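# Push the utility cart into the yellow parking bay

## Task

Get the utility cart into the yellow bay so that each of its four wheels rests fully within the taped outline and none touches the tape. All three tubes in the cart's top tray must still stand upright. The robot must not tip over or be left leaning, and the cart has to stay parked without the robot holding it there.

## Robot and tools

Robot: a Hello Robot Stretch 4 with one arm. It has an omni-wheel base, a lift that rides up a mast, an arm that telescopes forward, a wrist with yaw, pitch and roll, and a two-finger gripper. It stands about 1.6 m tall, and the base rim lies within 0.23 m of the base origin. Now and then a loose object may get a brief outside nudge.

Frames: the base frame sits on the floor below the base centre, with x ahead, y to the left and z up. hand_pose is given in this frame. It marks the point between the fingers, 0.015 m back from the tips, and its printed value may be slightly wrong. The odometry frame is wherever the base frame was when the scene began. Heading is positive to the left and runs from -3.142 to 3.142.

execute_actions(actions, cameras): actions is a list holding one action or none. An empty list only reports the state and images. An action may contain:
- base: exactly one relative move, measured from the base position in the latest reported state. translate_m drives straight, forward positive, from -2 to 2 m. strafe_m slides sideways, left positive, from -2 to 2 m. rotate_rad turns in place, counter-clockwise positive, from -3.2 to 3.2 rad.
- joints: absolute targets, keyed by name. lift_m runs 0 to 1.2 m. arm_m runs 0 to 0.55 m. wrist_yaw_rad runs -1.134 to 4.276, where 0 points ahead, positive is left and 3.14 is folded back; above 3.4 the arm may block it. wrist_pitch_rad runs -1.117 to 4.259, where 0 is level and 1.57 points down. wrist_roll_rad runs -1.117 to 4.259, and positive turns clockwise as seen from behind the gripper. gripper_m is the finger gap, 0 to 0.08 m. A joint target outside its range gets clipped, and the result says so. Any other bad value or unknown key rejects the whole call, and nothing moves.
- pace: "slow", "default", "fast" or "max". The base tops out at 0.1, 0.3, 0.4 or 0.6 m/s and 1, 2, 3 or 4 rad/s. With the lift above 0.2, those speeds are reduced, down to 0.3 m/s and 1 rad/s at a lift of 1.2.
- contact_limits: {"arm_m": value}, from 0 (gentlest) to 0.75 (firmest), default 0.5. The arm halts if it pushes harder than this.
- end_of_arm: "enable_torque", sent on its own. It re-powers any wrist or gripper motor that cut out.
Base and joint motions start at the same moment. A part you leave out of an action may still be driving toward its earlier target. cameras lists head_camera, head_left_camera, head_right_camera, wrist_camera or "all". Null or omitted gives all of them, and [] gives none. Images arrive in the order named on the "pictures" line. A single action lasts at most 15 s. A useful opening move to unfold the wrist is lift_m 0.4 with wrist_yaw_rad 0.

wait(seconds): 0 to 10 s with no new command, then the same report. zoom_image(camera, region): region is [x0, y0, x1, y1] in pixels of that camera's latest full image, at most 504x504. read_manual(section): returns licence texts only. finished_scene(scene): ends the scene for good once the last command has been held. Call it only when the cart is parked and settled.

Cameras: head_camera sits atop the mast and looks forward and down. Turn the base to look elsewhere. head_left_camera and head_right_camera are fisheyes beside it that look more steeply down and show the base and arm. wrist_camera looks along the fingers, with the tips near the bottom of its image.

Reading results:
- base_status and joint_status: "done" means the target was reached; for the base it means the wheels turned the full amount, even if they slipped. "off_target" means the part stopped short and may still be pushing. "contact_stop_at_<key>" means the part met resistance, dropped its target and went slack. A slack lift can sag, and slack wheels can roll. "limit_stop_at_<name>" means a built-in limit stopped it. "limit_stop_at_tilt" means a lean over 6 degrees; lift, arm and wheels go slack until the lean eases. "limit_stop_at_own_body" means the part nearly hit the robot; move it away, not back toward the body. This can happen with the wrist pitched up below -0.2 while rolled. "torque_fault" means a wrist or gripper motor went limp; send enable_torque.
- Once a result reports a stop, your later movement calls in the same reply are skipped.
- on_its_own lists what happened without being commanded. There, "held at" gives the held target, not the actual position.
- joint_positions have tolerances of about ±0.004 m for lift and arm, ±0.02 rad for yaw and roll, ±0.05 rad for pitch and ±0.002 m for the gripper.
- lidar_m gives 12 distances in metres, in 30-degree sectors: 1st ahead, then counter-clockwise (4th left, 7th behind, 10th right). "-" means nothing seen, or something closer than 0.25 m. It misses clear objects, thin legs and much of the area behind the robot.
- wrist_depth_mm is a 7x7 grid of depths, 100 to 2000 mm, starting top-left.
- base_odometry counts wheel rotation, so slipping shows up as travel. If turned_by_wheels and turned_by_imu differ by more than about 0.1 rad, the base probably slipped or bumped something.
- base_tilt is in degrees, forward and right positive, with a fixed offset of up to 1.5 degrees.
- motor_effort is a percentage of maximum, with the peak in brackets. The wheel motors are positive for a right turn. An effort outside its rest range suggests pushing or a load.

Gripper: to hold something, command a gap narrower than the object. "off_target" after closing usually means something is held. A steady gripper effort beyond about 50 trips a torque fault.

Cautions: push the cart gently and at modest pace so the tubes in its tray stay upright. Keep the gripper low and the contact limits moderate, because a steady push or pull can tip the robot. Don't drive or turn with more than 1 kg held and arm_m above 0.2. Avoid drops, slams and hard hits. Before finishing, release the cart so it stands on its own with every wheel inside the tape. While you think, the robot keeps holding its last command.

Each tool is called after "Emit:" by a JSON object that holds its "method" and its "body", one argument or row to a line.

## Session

Emit:
{"method": "execute_actions", "body": {
  "actions": []
}}

Scene clock: 0.00 s.
base_odometry: x=+0.000 y=+0.000 heading=+0.000 (m, m, rad; odometry frame)
turned_by_wheels: +0.000 (rad since the last result)
turned_by_imu: +0.000 (rad since the last result)
base_tilt: forward=+0.3 right=+0.2 (deg)
lidar_m: 1.68 1.72 0.80 0.62 0.61 1.88 1.76 2.04 0.64 0.55 0.57 0.75
base_status: not commanded
joint_positions: lift_m=+0.160 arm_m=-0.001 wrist_yaw_rad=+3.100 wrist_pitch_rad=+0.012 wrist_roll_rad=-0.003 gripper_m=+0.040
joint_status: not commanded
motor_effort: lift_m=+19 arm_m=+0 wrist_yaw_rad=+0 wrist_pitch_rad=-8 wrist_roll_rad=+0 gripper_m=+2 wheel_0=+1 wheel_1=+0 wheel_2=+0 (%)
hand_pose: x=-0.0387 y=+0.0962 z=+0.3352 quat_wxyz=(+0.021, -0.006, -0.001, +1.000) (m; base frame)
wrist_depth_mm: - 136 - - - - - / - 123 185 - - - - / - 129 190 - - - - / 137 138 - - - - - / 1618 1921 - 1808 1921 - - / 1042 1098 147 1160 147 1138 1118 / 778 - - 842 - - 798
pictures: head_camera, head_left_camera, head_right_camera, wrist_camera
camera_calibration (this result's frames):
wrist_camera: T_world_to_cam=[[0.0528932, 0.998599, 0.0012711, -0.0953434], [0.0423891, -0.000973499, -0.999101, 0.391177], [-0.9977, 0.0528995, -0.0423812, 0.120988], [0, 0, 0, 1]] pos_world=[0.109171, 0.0891904, 0.396074]
Images, in order (width x height): head_camera 420x560, head_left_camera 420x672, head_right_camera 420x672, wrist_camera 616x392.

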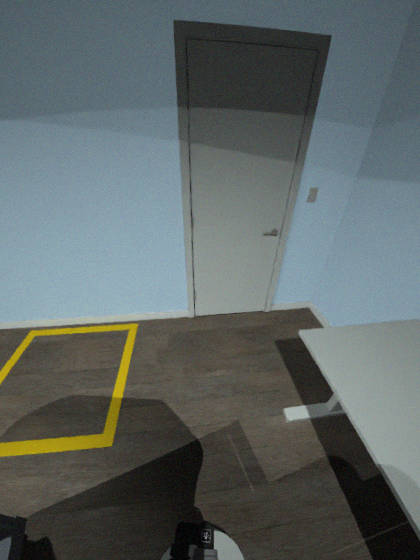

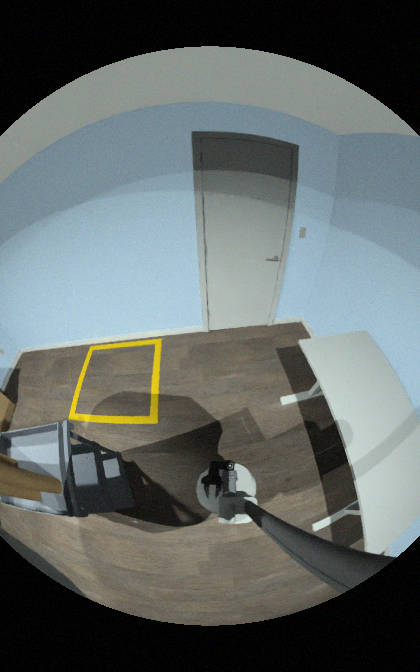

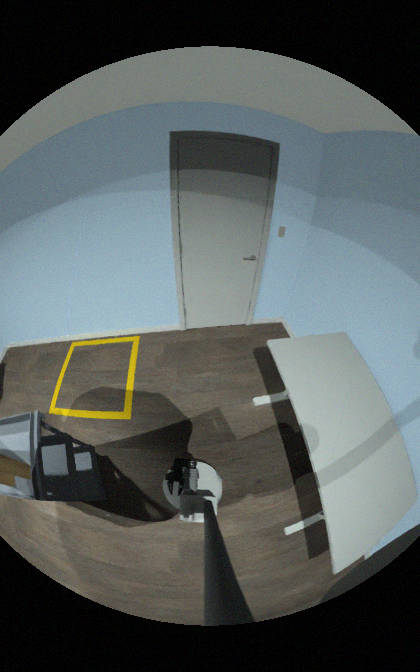

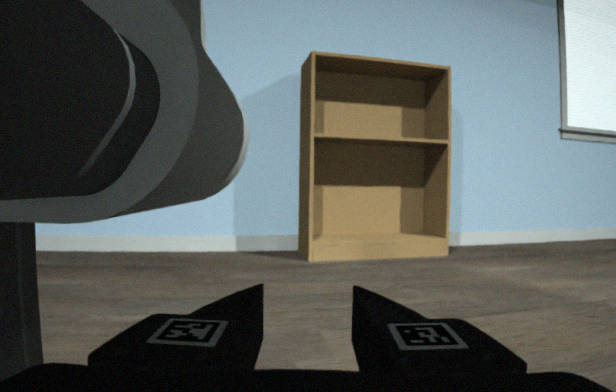

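Emit:
{"method": "zoom_image", "body": {
  "camera": "head_camera",
  "region": [0, 300, 200, 560]
}}

Emit:
{"method": "zoom_image", "body": {
  "camera": "head_left_camera",
  "region": [0, 320, 260, 560]
}}

Region (0, 300, 200, 560) of head_camera's 420x560 image, scaled by 1.938, with more detail than that image has; it fills the left 388 columns of this view, and the rest is white.

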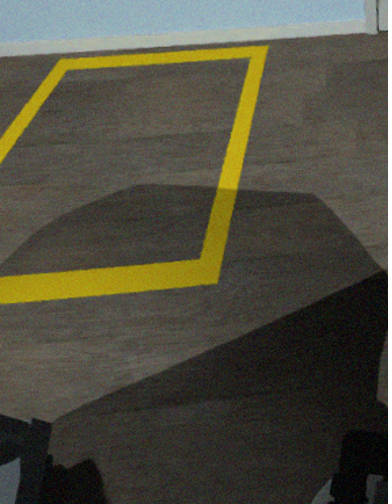

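Region (0, 320, 260, 560) of head_left_camera's 420x672 image, scaled by 1.938, with more detail than that image has; it fills the top 465 rows of this view, and the rest is white.

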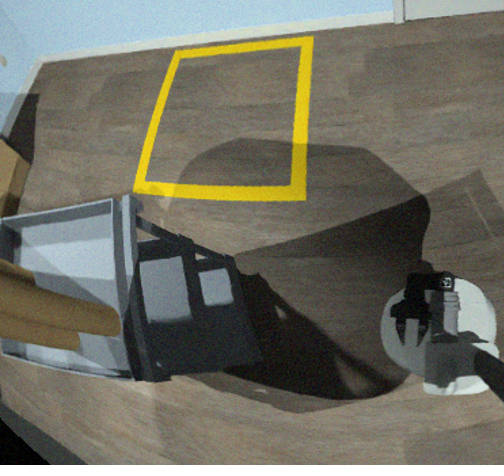

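Emit:
{"method": "execute_actions", "body": {
  "actions": [
    {"base": {"rotate_rad": 1.745}, "joints": {"lift_m": 0.4, "wrist_yaw_rad": 0.0, "gripper_m": 0.08}, "pace": "fast"}
  ]
}}

Scene clock: 7.43 s.
base_odometry: x=+0.000 y=+0.000 heading=+1.744 (m, m, rad; odometry frame)
turned_by_wheels: +1.744 (rad since the last result)
turned_by_imu: +1.719 (rad since the last result)
base_tilt: forward=+0.3 right=+0.2 (deg)
lidar_m: 0.61 2.83 1.76 1.72 0.82 0.59 0.55 0.60 0.88 1.66 1.78 0.71
base_status: done
joint_positions: lift_m=+0.400 arm_m=-0.001 wrist_yaw_rad=+0.000 wrist_pitch_rad=+0.012 wrist_roll_rad=-0.003 gripper_m=+0.080
joint_status: all done
motor_effort: lift_m=+22(23) arm_m=+0(0) wrist_yaw_rad=-1(8) wrist_pitch_rad=-8(7) wrist_roll_rad=+1(1) gripper_m=+3(1) wheel_0=-4(14) wheel_1=-3(10) wheel_2=-2(13) (%)
hand_pose: x=+0.3828 y=-0.0873 z=+0.5753 quat_wxyz=(+1.000, -0.001, +0.006, +0.000) (m; base frame)
wrist_depth_mm: - - 452 480 504 539 - / - - 549 544 535 - - / - - - - - - - / - - - - - - - / - - 473 504 539 - - / 1756 442 462 508 521 549 1756 / - - 931 1008 496 - -
pictures: head_camera, head_left_camera, head_right_camera, wrist_camera
camera_calibration (this result's frames):
wrist_camera: T_world_to_cam=[[-0.0108006, -0.999941, 0.00127255, -0.0848146], [-0.0423988, -0.000813525, -0.9991, 0.645451], [0.999042, -0.0108448, -0.0423875, -0.208511], [0, 0, 0, 1]] pos_world=[0.234762, -0.0865458, 0.63614]
Images, in order (width x height): head_camera 420x560, head_left_camera 420x672, head_right_camera 420x672, wrist_camera 616x392.

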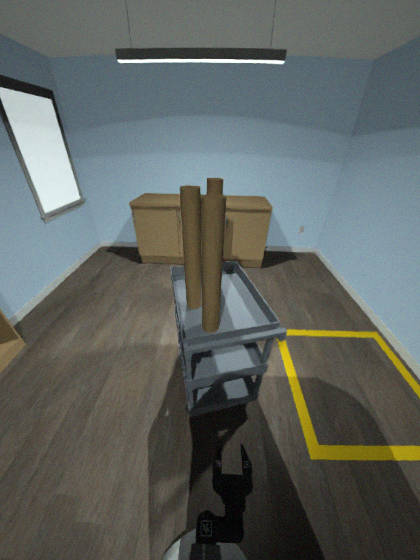

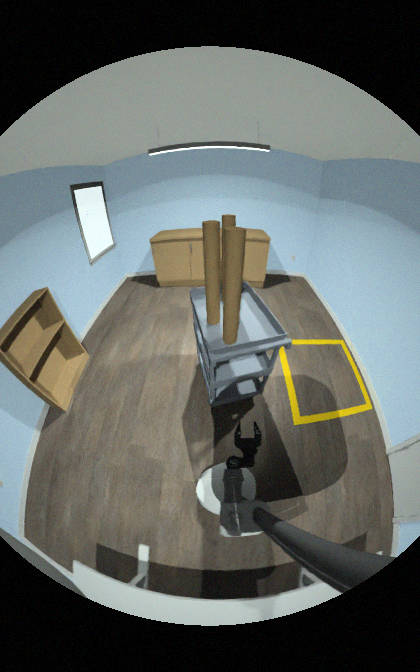

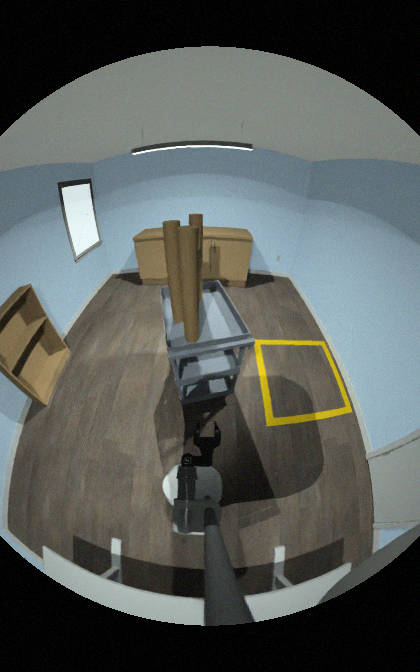

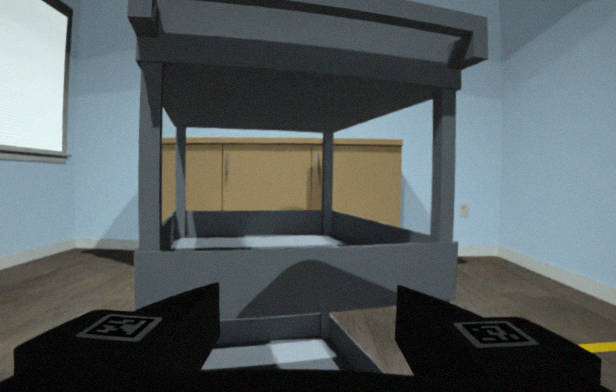

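Emit:
{"method": "execute_actions", "body": {
  "actions": []
}}

Scene clock: 7.90 s.
base_odometry: x=+0.000 y=+0.000 heading=+1.744 (m, m, rad; odometry frame)
turned_by_wheels: +0.000 (rad since the last result)
turned_by_imu: +0.000 (rad since the last result)
base_tilt: forward=+0.3 right=+0.2 (deg)
lidar_m: 0.61 2.82 1.74 1.77 0.85 0.60 0.58 0.62 0.88 1.69 1.78 0.70
base_status: done
joint_positions: lift_m=+0.400 arm_m=-0.001 wrist_yaw_rad=+0.000 wrist_pitch_rad=+0.012 wrist_roll_rad=-0.003 gripper_m=+0.080
joint_status: all done
motor_effort: lift_m=+22(23) arm_m=+0(0) wrist_yaw_rad=-1(8) wrist_pitch_rad=-8(7) wrist_roll_rad=+1(1) gripper_m=+2(1) wheel_0=-4(14) wheel_1=-3(10) wheel_2=-2(13) (%)
hand_pose: x=+0.3828 y=-0.0873 z=+0.5753 quat_wxyz=(+1.000, -0.001, +0.006, +0.000) (m; base frame)
wrist_depth_mm: - - 449 477 508 535 - / - - 549 544 535 - - / - - - - - - - / - - - - - - - / - - 473 504 535 - - / 1756 445 466 504 521 559 1756 / - - 931 1008 500 - -
pictures: head_camera, head_left_camera, head_right_camera, wrist_camera
camera_calibration (this result's frames):
wrist_camera: T_world_to_cam=[[-0.0108006, -0.999941, 0.00127229, -0.0848145], [-0.0423986, -0.000813267, -0.9991, 0.645451], [0.999042, -0.0108448, -0.0423873, -0.208512], [0, 0, 0, 1]] pos_world=[0.234762, -0.0865458, 0.63614]
Images, in order (width x height): head_camera 420x560, head_left_camera 420x672, head_right_camera 420x672, wrist_camera 616x392.

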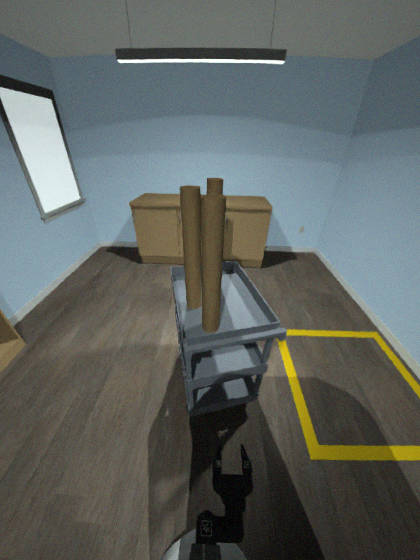

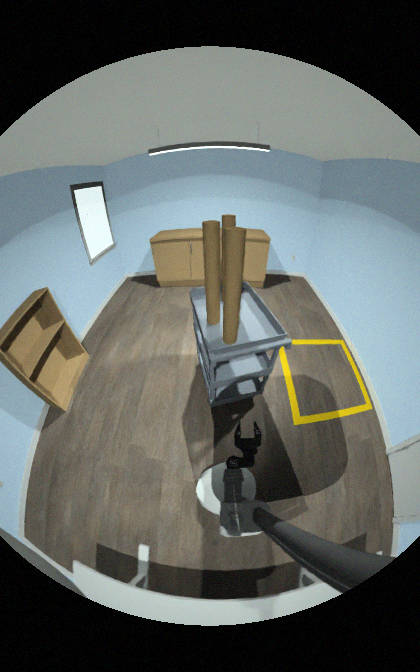

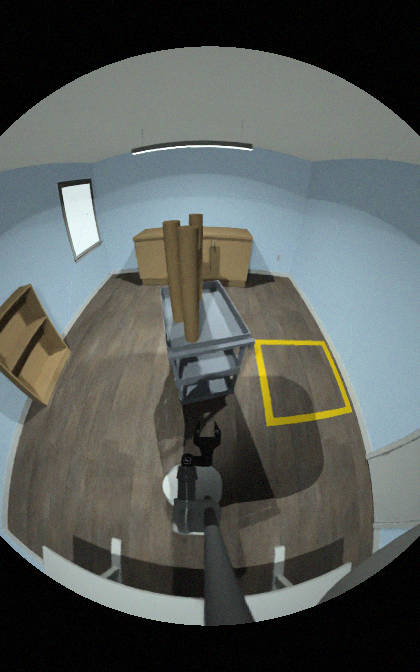

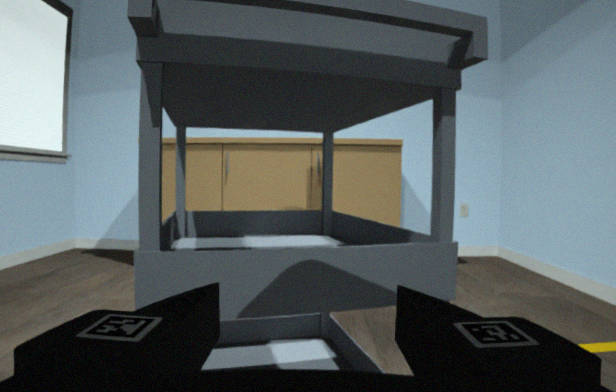

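Emit:
{"method": "zoom_image", "body": {
  "camera": "head_camera",
  "region": [240, 300, 420, 500]
}}

Emit:
{"method": "zoom_image", "body": {
  "camera": "head_camera",
  "region": [150, 160, 310, 430]
}}

Region (240, 300, 420, 500) of head_camera's 420x560 image, scaled by 2.520, with more detail than that image has; it fills the left 454 columns of this view, and the rest is white.

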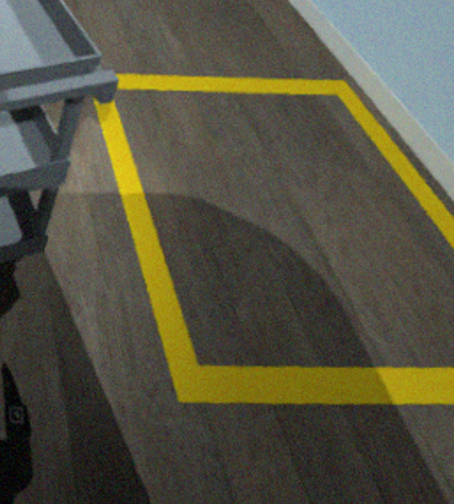

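Region (150, 160, 310, 430) of head_camera's 420x560 image, scaled by 1.867, with more detail than that image has; it fills the left 299 columns of this view, and the rest is white.

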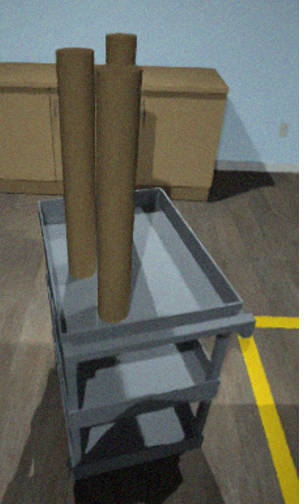

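Emit:
{"method": "execute_actions", "body": {
  "actions": [
    {"base":{"strafe_m":-0.213},"joints":{"lift_m":0.135,"arm_m":0.25,"gripper_m":0.08},"pace":"fast"}
  ],
  "cameras": ["head_camera","wrist_camera"]
}}

Scene clock: 13.50 s.
base_odometry: x=+0.210 y=+0.037 heading=+1.744 (m, m, rad; odometry frame)
turned_by_wheels: +0.000 (rad since the last result)
turned_by_imu: -0.002 (rad since the last result)
base_tilt: forward=+0.3 right=+0.2 (deg)
lidar_m: 0.65 0.65 1.98 1.96 0.85 0.58 0.57 0.62 1.53 1.45 1.57 2.14
base_status: done
joint_positions: lift_m=+0.135 arm_m=+0.249 wrist_yaw_rad=+0.000 wrist_pitch_rad=+0.013 wrist_roll_rad=-0.003 gripper_m=+0.080
joint_status: all done
motor_effort: lift_m=+14(19) arm_m=+8(10) wrist_yaw_rad=-1(1) wrist_pitch_rad=-8(8) wrist_roll_rad=+0(1) gripper_m=+3(4) wheel_0=+0(12) wheel_1=+0(14) wheel_2=+0(3) (%)
hand_pose: x=+0.6322 y=-0.0874 z=+0.3109 quat_wxyz=(+1.000, -0.001, +0.006, +0.000) (m; base frame)
wrist_depth_mm: 248 262 277 296 - - - / 320 327 334 306 - - - / 732 - 831 - - - - / - - - - - - - / 768 831 854 1618 1863 1863 1808 / 609 591 559 549 976 1025 1008 / - - 293 314 421 - -
pictures: head_camera, wrist_camera
camera_calibration (this result's frames):
wrist_camera: T_world_to_cam=[[-0.0110173, -0.999938, 0.00127375, -0.0816941], [-0.0425115, -0.000804283, -0.999096, 0.391935], [0.999035, -0.0110615, -0.0425, -0.468831], [0, 0, 0, 1]] pos_world=[0.484141, -0.0865598, 0.371759]
Images, in order (width x height): head_camera 420x560, wrist_camera 616x392.

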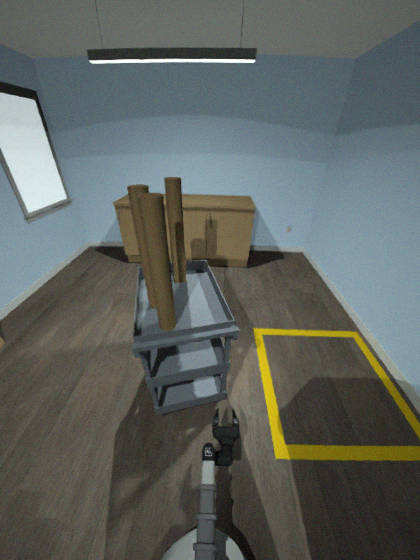

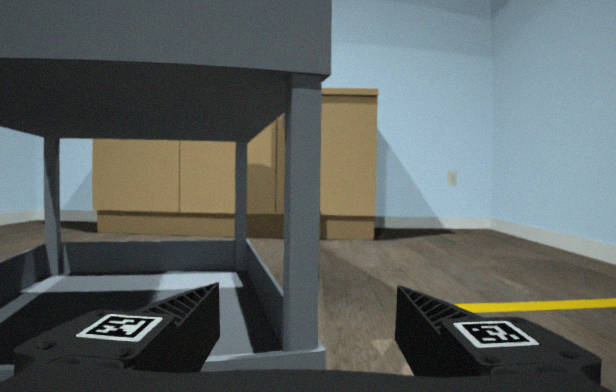

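Emit:
{"method": "execute_actions", "body": {
  "actions": [
    {"base":{"translate_m":0.19},"pace":"fast"}
  ],
  "cameras": ["head_camera","wrist_camera"]
}}

Scene clock: 15.60 s.
base_odometry: x=+0.177 y=+0.224 heading=+1.745 (m, m, rad; odometry frame)
turned_by_wheels: +0.001 (rad since the last result)
turned_by_imu: -0.001 (rad since the last result)
base_tilt: forward=+0.4 right=+0.2 (deg)
lidar_m: 0.47 0.47 1.96 1.92 1.12 0.81 0.76 0.81 1.54 1.46 1.55 2.17
base_status: done
joint_positions: lift_m=+0.135 arm_m=+0.249 wrist_yaw_rad=+0.000 wrist_pitch_rad=+0.013 wrist_roll_rad=-0.003 gripper_m=+0.080
joint_status: not commanded
motor_effort: lift_m=+15(15) arm_m=+7(8) wrist_yaw_rad=-1(0) wrist_pitch_rad=-8(7) wrist_roll_rad=+1(1) gripper_m=+2(4) wheel_0=+4(8) wheel_1=+2(10) wheel_2=+1(13) (%)
hand_pose: x=+0.6322 y=-0.0874 z=+0.3109 quat_wxyz=(+1.000, -0.001, +0.006, +0.000) (m; base frame)
wrist_depth_mm: 211 215 205 118 - - - / 319 325 332 119 - - - / - - 661 120 - - - / - - - 121 - - - / 1661 1756 683 121 1863 1863 1863 / 609 591 160 122 960 1025 1008 / - - 145 123 418 - -
pictures: head_camera, wrist_camera
camera_calibration (this result's frames):
wrist_camera: T_world_to_cam=[[-0.0110275, -0.999938, 0.00127365, -0.0816896], [-0.0425112, -0.000803753, -0.999096, 0.391935], [0.999035, -0.0110717, -0.0424998, -0.468841], [0, 0, 0, 1]] pos_world=[0.484149, -0.0865604, 0.371759]
Images, in order (width x height): head_camera 420x560, wrist_camera 616x392.

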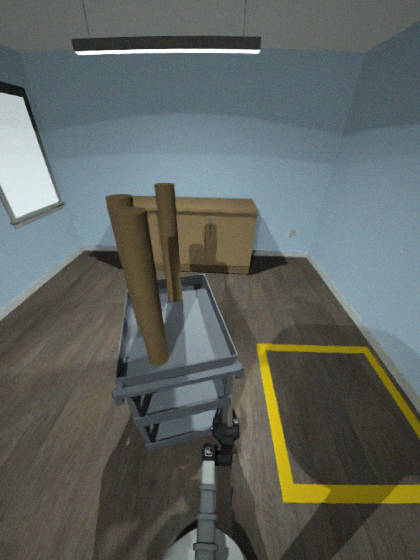

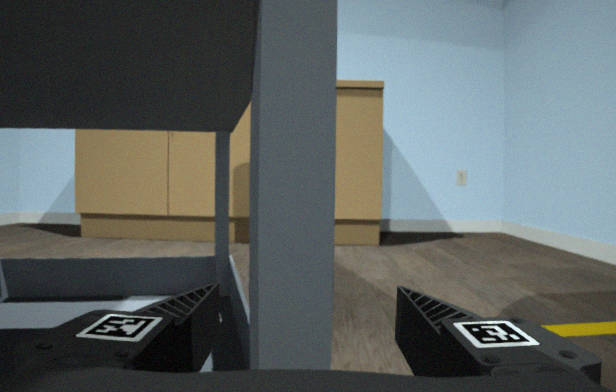

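Emit:
{"method": "execute_actions", "body": {
  "actions": [
    {"joints":{"arm_m":0.26,"gripper_m":0.03}}
  ],
  "cameras": ["wrist_camera"]
}}

Scene clock: 16.93 s.
base_odometry: x=+0.177 y=+0.224 heading=+1.745 (m, m, rad; odometry frame)
turned_by_wheels: +0.000 (rad since the last result)
turned_by_imu: -0.001 (rad since the last result)
base_tilt: forward=+0.3 right=+0.2 (deg)
lidar_m: 0.45 0.47 1.97 1.93 1.11 0.80 0.76 0.82 1.55 1.49 1.59 2.15
base_status: not commanded
joint_positions: lift_m=+0.135 arm_m=+0.259 wrist_yaw_rad=+0.004 wrist_pitch_rad=+0.013 wrist_roll_rad=-0.003 gripper_m=+0.031
joint_status: all done
motor_effort: lift_m=+15(15) arm_m=+8(9) wrist_yaw_rad=-10(15) wrist_pitch_rad=-8(8) wrist_roll_rad=+0(1) gripper_m=-3(6) wheel_0=+3(4) wheel_1=+2(2) wheel_2=+1(1) (%)
hand_pose: x=+0.6425 y=-0.0867 z=+0.3109 quat_wxyz=(+1.000, -0.001, +0.006, +0.002) (m; base frame)
wrist_depth_mm: 211 214 213 107 - - - / 320 327 334 108 - - - / - - - 109 - - - / - - - 110 - - - / 1661 1756 1808 111 1921 1921 1863 / 569 591 146 111 154 1025 1008 / 424 - - 112 - 750 741
pictures: wrist_camera
camera_calibration (this result's frames):
wrist_camera: T_world_to_cam=[[-0.00756527, -0.999971, 0.00127499, -0.0830671], [-0.0425059, -0.000952296, -0.999096, 0.392357], [0.999068, -0.00761263, -0.0424975, -0.478818], [0, 0, 0, 1]] pos_world=[0.494421, -0.0863361, 0.371759]
Images, in order (width x height): wrist_camera 616x392.

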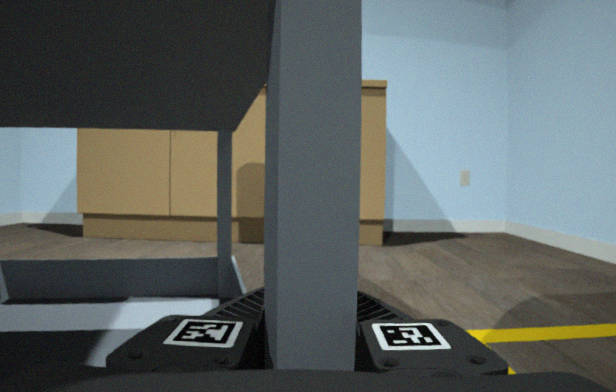

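Emit:
{"method": "execute_actions", "body": {
  "actions": [
    {"base":{"strafe_m":-0.65},"joints":{"arm_m":0.49},"pace":"default"}
  ],
  "cameras": ["head_camera","head_left_camera","wrist_camera"]
}}

Scene clock: 21.17 s.
base_odometry: x=+0.817 y=+0.337 heading=+1.745 (m, m, rad; odometry frame)
turned_by_wheels: +0.000 (rad since the last result)
turned_by_imu: +0.005 (rad since the last result)
base_tilt: forward=+0.4 right=+0.3 (deg)
lidar_m: 0.56 0.54 2.64 2.54 1.10 0.83 0.77 1.19 0.84 0.84 0.86 1.25
base_status: done
joint_positions: lift_m=+0.135 arm_m=+0.489 wrist_yaw_rad=+0.000 wrist_pitch_rad=+0.012 wrist_roll_rad=-0.003 gripper_m=+0.034
joint_status: all done
motor_effort: lift_m=+15(15) arm_m=+7(11) wrist_yaw_rad=+0(46) wrist_pitch_rad=-6(7) wrist_roll_rad=+2(0) gripper_m=-24(22) wheel_0=+2(24) wheel_1=-4(8) wheel_2=+4(12) (%)
hand_pose: x=+0.8724 y=-0.0874 z=+0.3110 quat_wxyz=(+1.000, -0.001, +0.006, +0.000) (m; base frame)
wrist_depth_mm: 212 215 - 107 - 1618 1118 / 320 368 1756 108 - 1661 1138 / 1808 1756 1756 109 - 1618 1138 / 1808 1808 1808 110 - 1661 1138 / 1464 1756 1756 110 1921 1537 1118 / 539 544 133 111 135 1042 1008 / 424 - - 111 - - 741
pictures: head_camera, head_left_camera, wrist_camera
camera_calibration (this result's frames):
wrist_camera: T_world_to_cam=[[-0.0111651, -0.999937, 0.00126473, -0.0789473], [-0.0419462, -0.000795329, -0.99912, 0.40176], [0.999057, -0.0112084, -0.0419346, -0.708998], [0, 0, 0, 1]] pos_world=[0.724301, -0.0865694, 0.371775]
Images, in order (width x height): head_camera 420x560, head_left_camera 420x672, wrist_camera 616x392.

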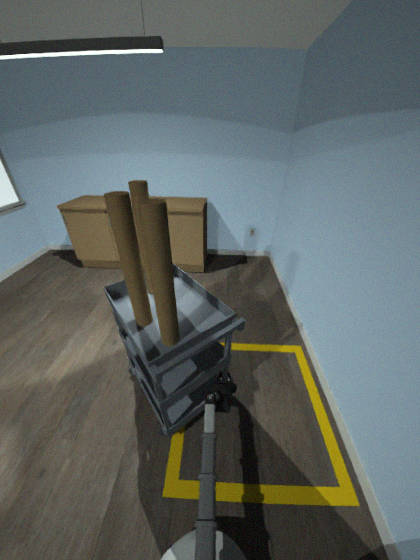

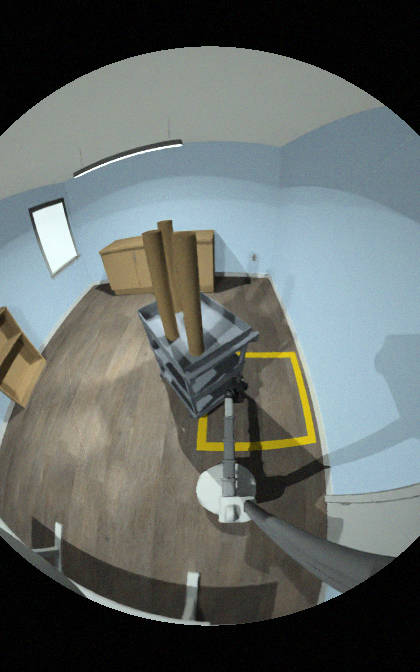

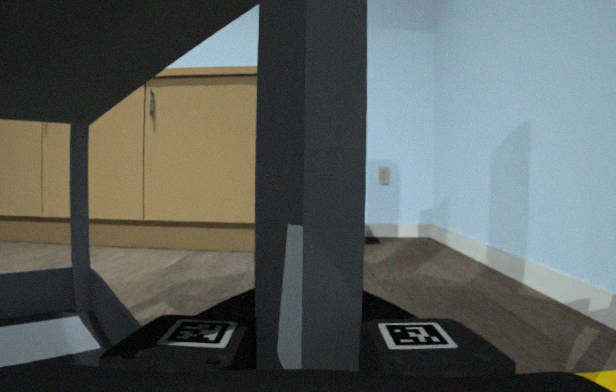

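Emit:
{"method": "zoom_image", "body": {
  "camera": "head_camera",
  "region": [140, 320, 380, 520]
}}

Emit:
{"method": "zoom_image", "body": {
  "camera": "head_camera",
  "region": [90, 250, 270, 450]
}}

Region (140, 320, 380, 520) of head_camera's 420x560 image, scaled by 2.100, with more detail than that image has.

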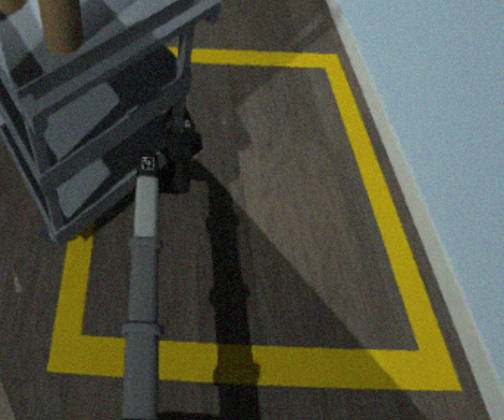

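Region (90, 250, 270, 450) of head_camera's 420x560 image, scaled by 2.520, with more detail than that image has; it fills the left 454 columns of this view, and the rest is white.

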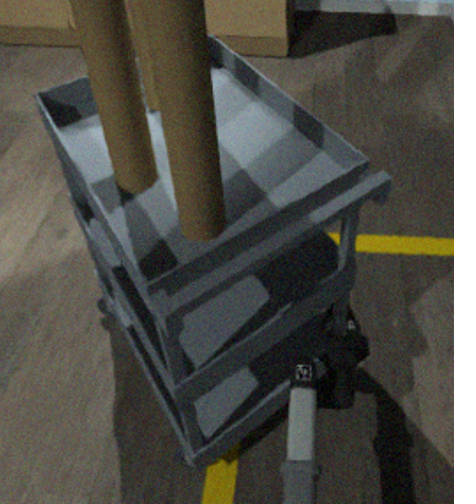

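Emit:
{"method": "execute_actions", "body": {
  "actions": [
    {"base":{"strafe_m":-0.56},"pace":"default"}
  ],
  "cameras": ["head_camera","head_left_camera","head_right_camera","wrist_camera"]
}}

Scene clock: 26.10 s.
base_odometry: x=+1.368 y=+0.435 heading=+1.745 (m, m, rad; odometry frame)
turned_by_wheels: +0.000 (rad since the last result)
turned_by_imu: +0.003 (rad since the last result)
base_tilt: forward=+0.4 right=+0.3 (deg)
lidar_m: 0.59 0.55 3.24 3.14 1.14 1.03 0.92 0.38 0.31 0.26 0.31 0.44
base_status: done
joint_positions: lift_m=+0.135 arm_m=+0.489 wrist_yaw_rad=-0.001 wrist_pitch_rad=+0.012 wrist_roll_rad=-0.003 gripper_m=+0.033
joint_status: not commanded
motor_effort: lift_m=+15(15) arm_m=+6(7) wrist_yaw_rad=+2(33) wrist_pitch_rad=-6(6) wrist_roll_rad=+0(2) gripper_m=-22(22) wheel_0=+2(25) wheel_1=-2(10) wheel_2=+3(8) (%)
hand_pose: x=+0.8724 y=-0.0875 z=+0.3110 quat_wxyz=(+1.000, -0.001, +0.006, +0.000) (m; base frame)
wrist_depth_mm: 213 215 243 106 931 500 349 / 320 327 - 107 931 500 353 / 1808 1808 - 108 931 504 355 / 1756 1756 - 109 946 504 355 / 1618 1708 1756 109 931 500 353 / 539 549 132 110 135 459 347 / 424 - - 110 - - 342
pictures: head_camera, head_left_camera, head_right_camera, wrist_camera
camera_calibration (this result's frames):
wrist_camera: T_world_to_cam=[[-0.0116666, -0.999931, 0.00126374, -0.0786159], [-0.0419034, -0.000773815, -0.999121, 0.401723], [0.999054, -0.0117093, -0.0418915, -0.709028], [0, 0, 0, 1]] pos_world=[0.724273, -0.0866018, 0.371768]
Images, in order (width x height): head_camera 420x560, head_left_camera 420x672, head_right_camera 420x672, wrist_camera 616x392.

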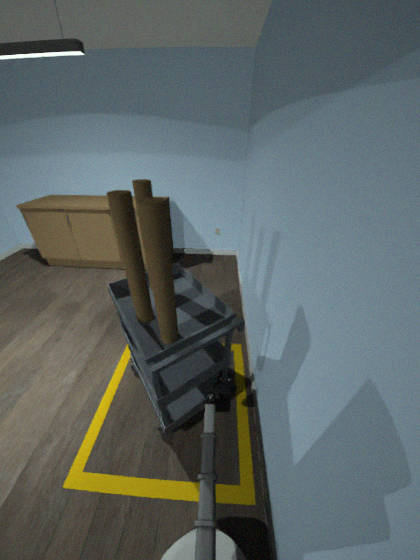

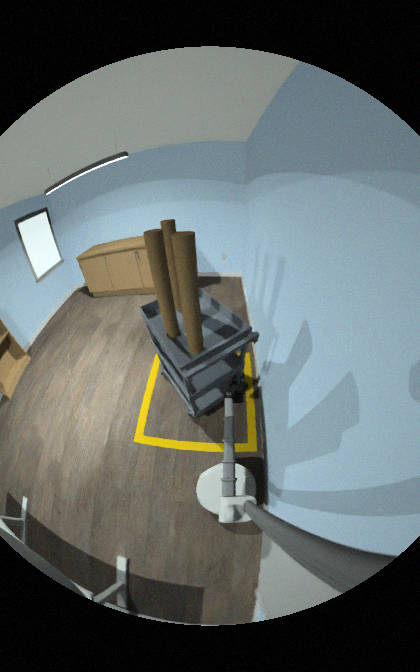

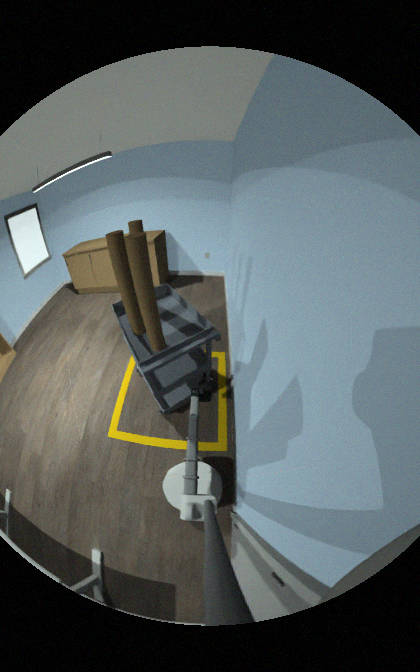

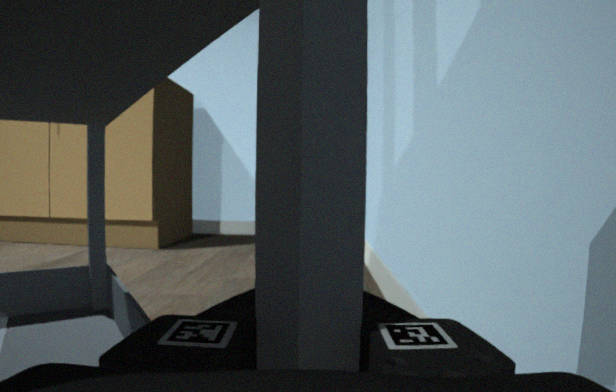

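Emit:
{"method": "zoom_image", "body": {
  "camera": "head_camera",
  "region": [50, 300, 290, 520]
}}

Emit:
{"method": "zoom_image", "body": {
  "camera": "head_camera",
  "region": [90, 250, 270, 450]
}}

Region (50, 300, 290, 520) of head_camera's 420x560 image, scaled by 2.100, with more detail than that image has; it fills the top 462 rows of this view, and the rest is white.

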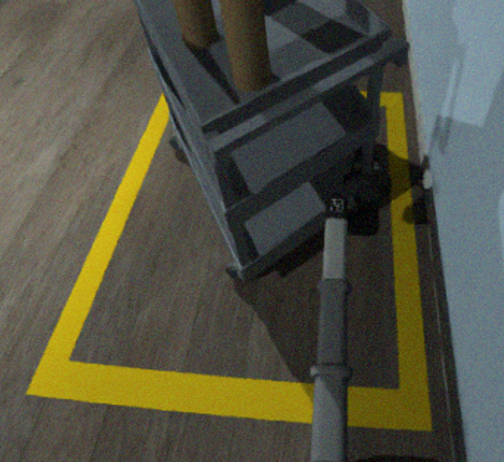

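Region (90, 250, 270, 450) of head_camera's 420x560 image, scaled by 2.520, with more detail than that image has; it fills the left 454 columns of this view, and the rest is white.

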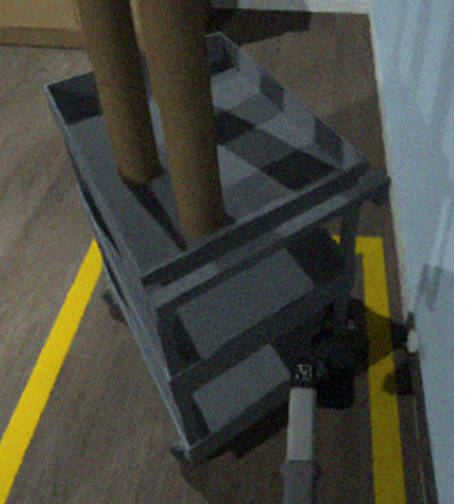

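Emit:
{"method": "execute_actions", "body": {
  "actions": [
    {"joints":{"arm_m":0.325,"gripper_m":0.028},"pace":"default"}
  ],
  "cameras": ["head_camera","head_left_camera","wrist_camera"]
}}

Scene clock: 29.93 s.
base_odometry: x=+1.368 y=+0.435 heading=+1.745 (m, m, rad; odometry frame)
turned_by_wheels: +0.000 (rad since the last result)
turned_by_imu: -0.002 (rad since the last result)
base_tilt: forward=+0.3 right=+0.1 (deg)
lidar_m: 0.49 0.50 3.21 3.10 1.09 1.01 0.91 0.39 0.29 0.27 0.30 0.43
base_status: not commanded
joint_positions: lift_m=+0.135 arm_m=+0.327 wrist_yaw_rad=-0.003 wrist_pitch_rad=+0.012 wrist_roll_rad=-0.002 gripper_m=+0.031
joint_status: gripper_m off_target (ended at +0.031, target +0.028); the others done
motor_effort: lift_m=+15(15) arm_m=-9(12) wrist_yaw_rad=+9(13) wrist_pitch_rad=-8(8) wrist_roll_rad=+1(0) gripper_m=-22(37) wheel_0=+0(1) wheel_1=-2(2) wheel_2=+1(3) (%)
hand_pose: x=+0.7098 y=-0.0881 z=+0.3109 quat_wxyz=(+1.000, -0.001, +0.006, -0.002) (m; base frame)
wrist_depth_mm: 212 216 215 110 891 480 340 / 322 330 379 110 904 488 343 / 1921 1921 - 110 891 488 345 / - 1863 - 112 904 488 347 / 1661 1708 1808 112 878 484 342 / 564 591 141 113 135 445 338 / 421 - - 114 - - 332
pictures: head_camera, head_left_camera, wrist_camera
camera_calibration (this result's frames):
wrist_camera: T_world_to_cam=[[-0.0142939, -0.999897, 0.00117615, -0.0791752], [-0.0423647, -0.000569596, -0.999102, 0.395153], [0.999, -0.0143309, -0.0423522, -0.546693], [0, 0, 0, 1]] pos_world=[0.561755, -0.0867766, 0.371738]
Images, in order (width x height): head_camera 420x560, head_left_camera 420x672, wrist_camera 616x392.

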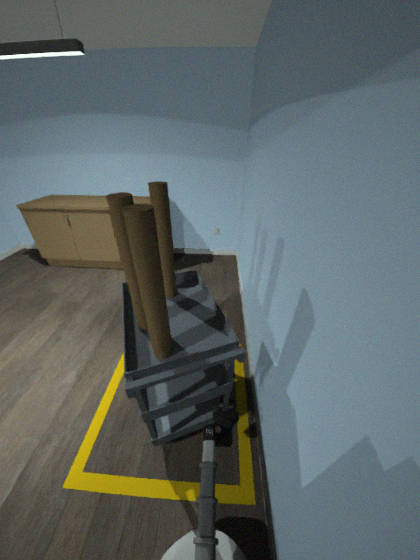

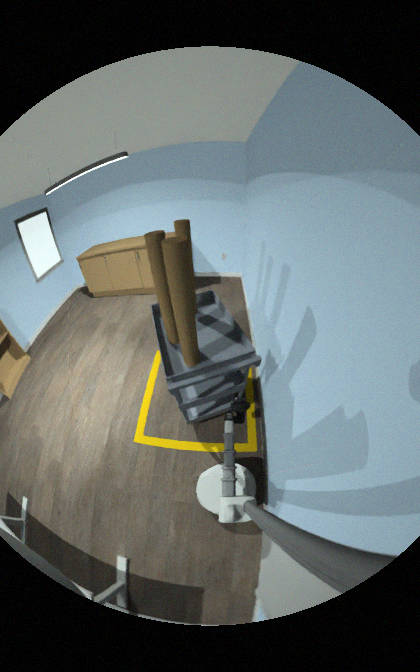

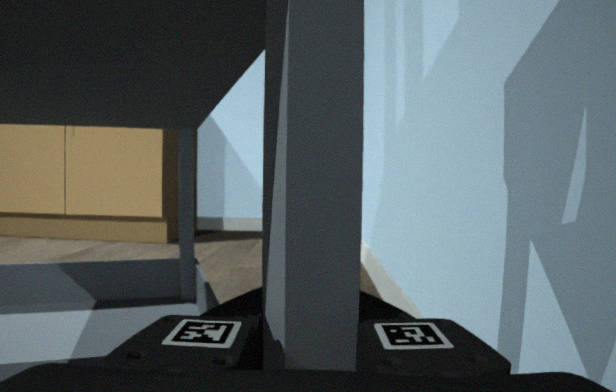

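Emit:
{"method": "zoom_image", "body": {
  "camera": "head_camera",
  "region": [90, 250, 270, 450]
}}

Emit:
{"method": "zoom_image", "body": {
  "camera": "head_camera",
  "region": [50, 300, 290, 520]
}}

Region (90, 250, 270, 450) of head_camera's 420x560 image, scaled by 2.520, with more detail than that image has; it fills the left 454 columns of this view, and the rest is white.

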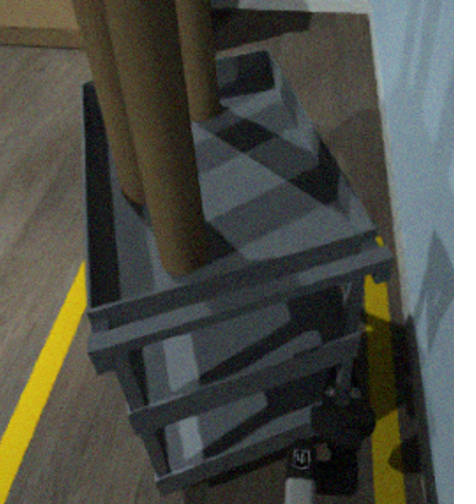

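Region (50, 300, 290, 520) of head_camera's 420x560 image, scaled by 2.100, with more detail than that image has; it fills the top 462 rows of this view, and the rest is white.

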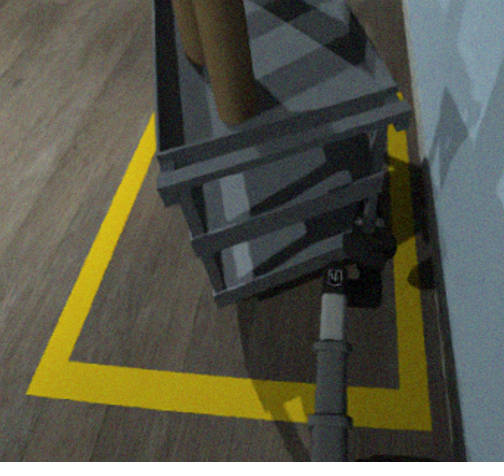

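Emit:
{"method": "execute_actions", "body": {
  "actions": [
    {"joints":{"gripper_m":0.07},"pace":"default"}
  ],
  "cameras": ["wrist_camera"]
}}

Emit:
{"method": "execute_actions", "body": {
  "actions": [
    {"joints":{"arm_m":0.15},"pace":"fast"}
  ],
  "cameras": ["head_camera","head_left_camera","head_right_camera","wrist_camera"]
}}

Scene clock: 32.10 s.
base_odometry: x=+1.368 y=+0.435 heading=+1.745 (m, m, rad; odometry frame)
turned_by_wheels: +0.000 (rad since the last result)
turned_by_imu: -0.001 (rad since the last result)
base_tilt: forward=+0.4 right=+0.2 (deg)
lidar_m: 0.50 0.49 3.25 3.14 1.11 0.99 0.90 0.38 0.29 0.27 0.31 0.43
base_status: not commanded
joint_positions: lift_m=+0.135 arm_m=+0.326 wrist_yaw_rad=+0.000 wrist_pitch_rad=+0.012 wrist_roll_rad=-0.002 gripper_m=+0.070
joint_status: all done
motor_effort: lift_m=+15(15) arm_m=-8(9) wrist_yaw_rad=+1(9) wrist_pitch_rad=-7(7) wrist_roll_rad=+0(1) gripper_m=+5(21) wheel_0=+0(0) wheel_1=-2(2) wheel_2=+1(1) (%)
hand_pose: x=+0.7099 y=-0.0875 z=+0.3109 quat_wxyz=(+1.000, -0.001, +0.006, +0.000) (m; base frame)
wrist_depth_mm: 213 216 215 109 798 492 343 / 320 329 336 110 809 496 351 / 1921 1921 - 111 820 500 351 / - 1921 - 112 809 496 351 / 1661 1756 1576 113 917 496 349 / 564 603 512 114 148 404 343 / - - 145 115 124 - -
pictures: wrist_camera
camera_calibration (this result's frames):
wrist_camera: T_world_to_cam=[[-0.0114385, -0.999934, 0.00120404, -0.0806059], [-0.0423632, -0.000718432, -0.999102, 0.395144], [0.999037, -0.0114792, -0.0423521, -0.546574], [0, 0, 0, 1]] pos_world=[0.561865, -0.0865909, 0.371738]
Images, in order (width x height): wrist_camera 616x392.

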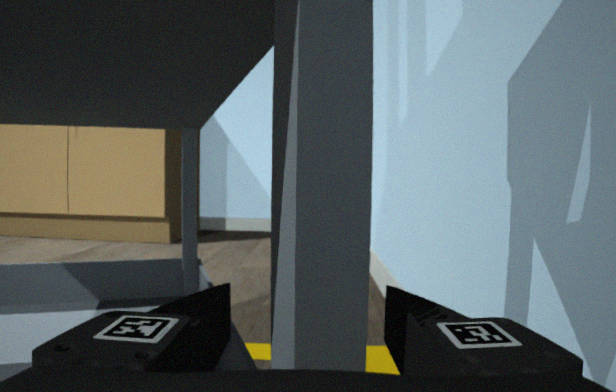

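Scene clock: 33.47 s.
base_odometry: x=+1.368 y=+0.435 heading=+1.745 (m, m, rad; odometry frame)
turned_by_wheels: +0.000 (rad since the last result)
turned_by_imu: -0.001 (rad since the last result)
base_tilt: forward=+0.4 right=+0.2 (deg)
lidar_m: 0.51 0.48 3.22 3.12 1.10 1.01 0.94 0.37 0.31 0.26 0.29 0.42
base_status: not commanded
joint_positions: lift_m=+0.135 arm_m=+0.151 wrist_yaw_rad=+0.000 wrist_pitch_rad=+0.012 wrist_roll_rad=-0.002 gripper_m=+0.070
joint_status: all done
motor_effort: lift_m=+15(15) arm_m=-8(9) wrist_yaw_rad=+0(1) wrist_pitch_rad=-8(7) wrist_roll_rad=+1(0) gripper_m=+2(4) wheel_0=-1(0) wheel_1=-2(2) wheel_2=+1(1) (%)
hand_pose: x=+0.5350 y=-0.0875 z=+0.3109 quat_wxyz=(+1.000, -0.001, +0.006, +0.000) (m; base frame)
wrist_depth_mm: 213 229 247 271 1060 484 342 / 319 325 332 287 1060 488 345 / - - - 300 1060 496 347 / - - - 301 1060 492 347 / 741 788 1397 301 1042 492 345 / 591 615 517 424 778 399 338 / - - 145 413 143 - -
pictures: head_camera, head_left_camera, head_right_camera, wrist_camera
camera_calibration (this result's frames):
wrist_camera: T_world_to_cam=[[-0.0113084, -0.999935, 0.00120473, -0.0826496], [-0.0424245, -0.000723944, -0.999099, 0.387751], [0.999036, -0.0113493, -0.0424136, -0.371744], [0, 0, 0, 1]] pos_world=[0.386901, -0.0865825, 0.371734]
Images, in order (width x height): head_camera 420x560, head_left_camera 420x672, head_right_camera 420x672, wrist_camera 616x392.

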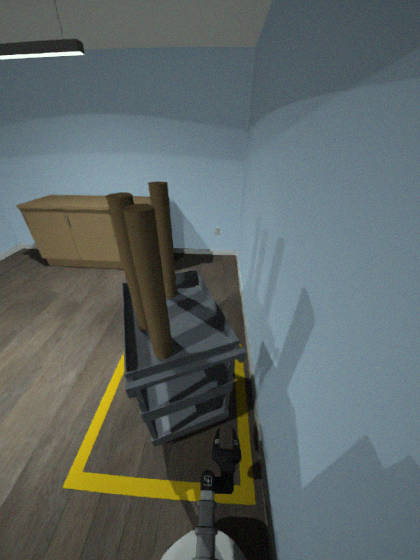

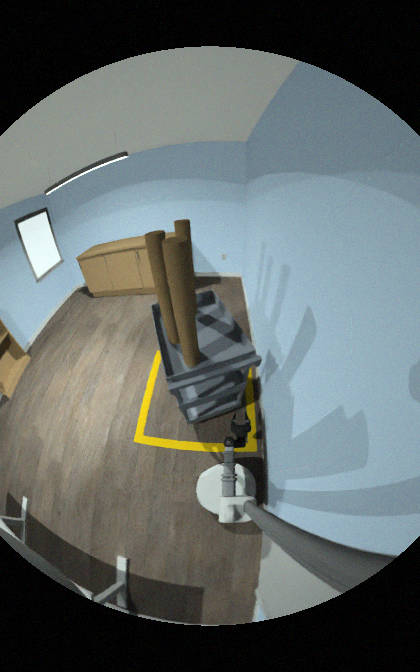

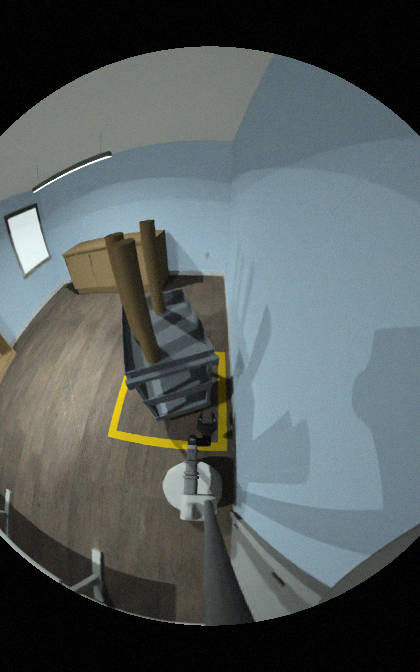

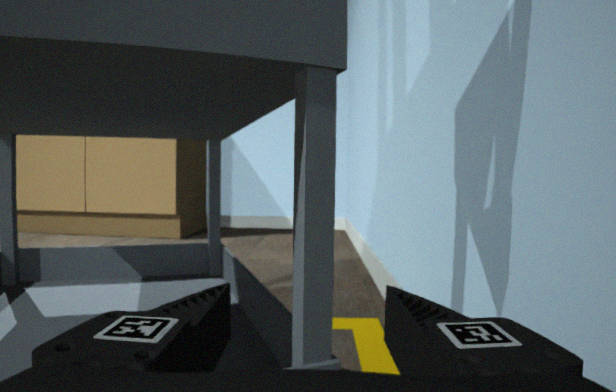

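Emit:
{"method": "zoom_image", "body": {
  "camera": "wrist_camera",
  "region": [170, 200, 450, 392]
}}

Emit:
{"method": "zoom_image", "body": {
  "camera": "head_camera",
  "region": [50, 300, 290, 520]
}}

Region (170, 200, 450, 392) of wrist_camera's 616x392 image, scaled by 1.800; it fills the top 346 rows of this view, and the rest is white.

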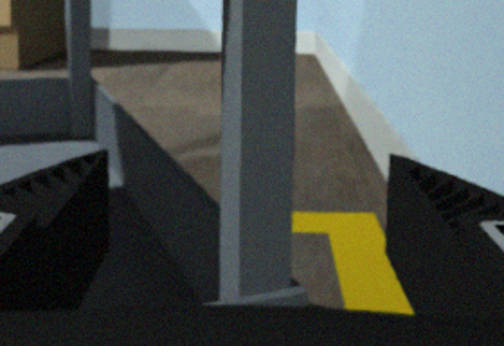

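Region (50, 300, 290, 520) of head_camera's 420x560 image, scaled by 2.100, with more detail than that image has; it fills the top 462 rows of this view, and the rest is white.

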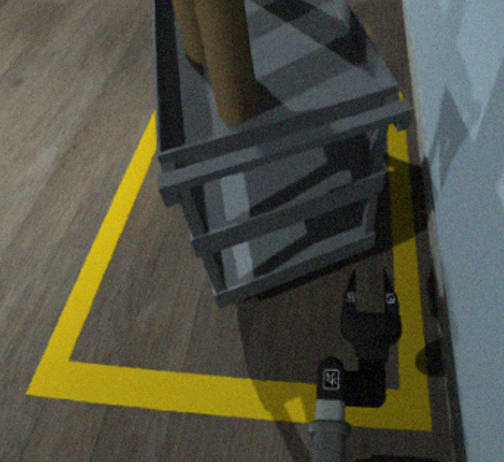

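Emit:
{"method": "finished_scene", "body": {
  "scene": 2
}}

The scene is finished: the task was done.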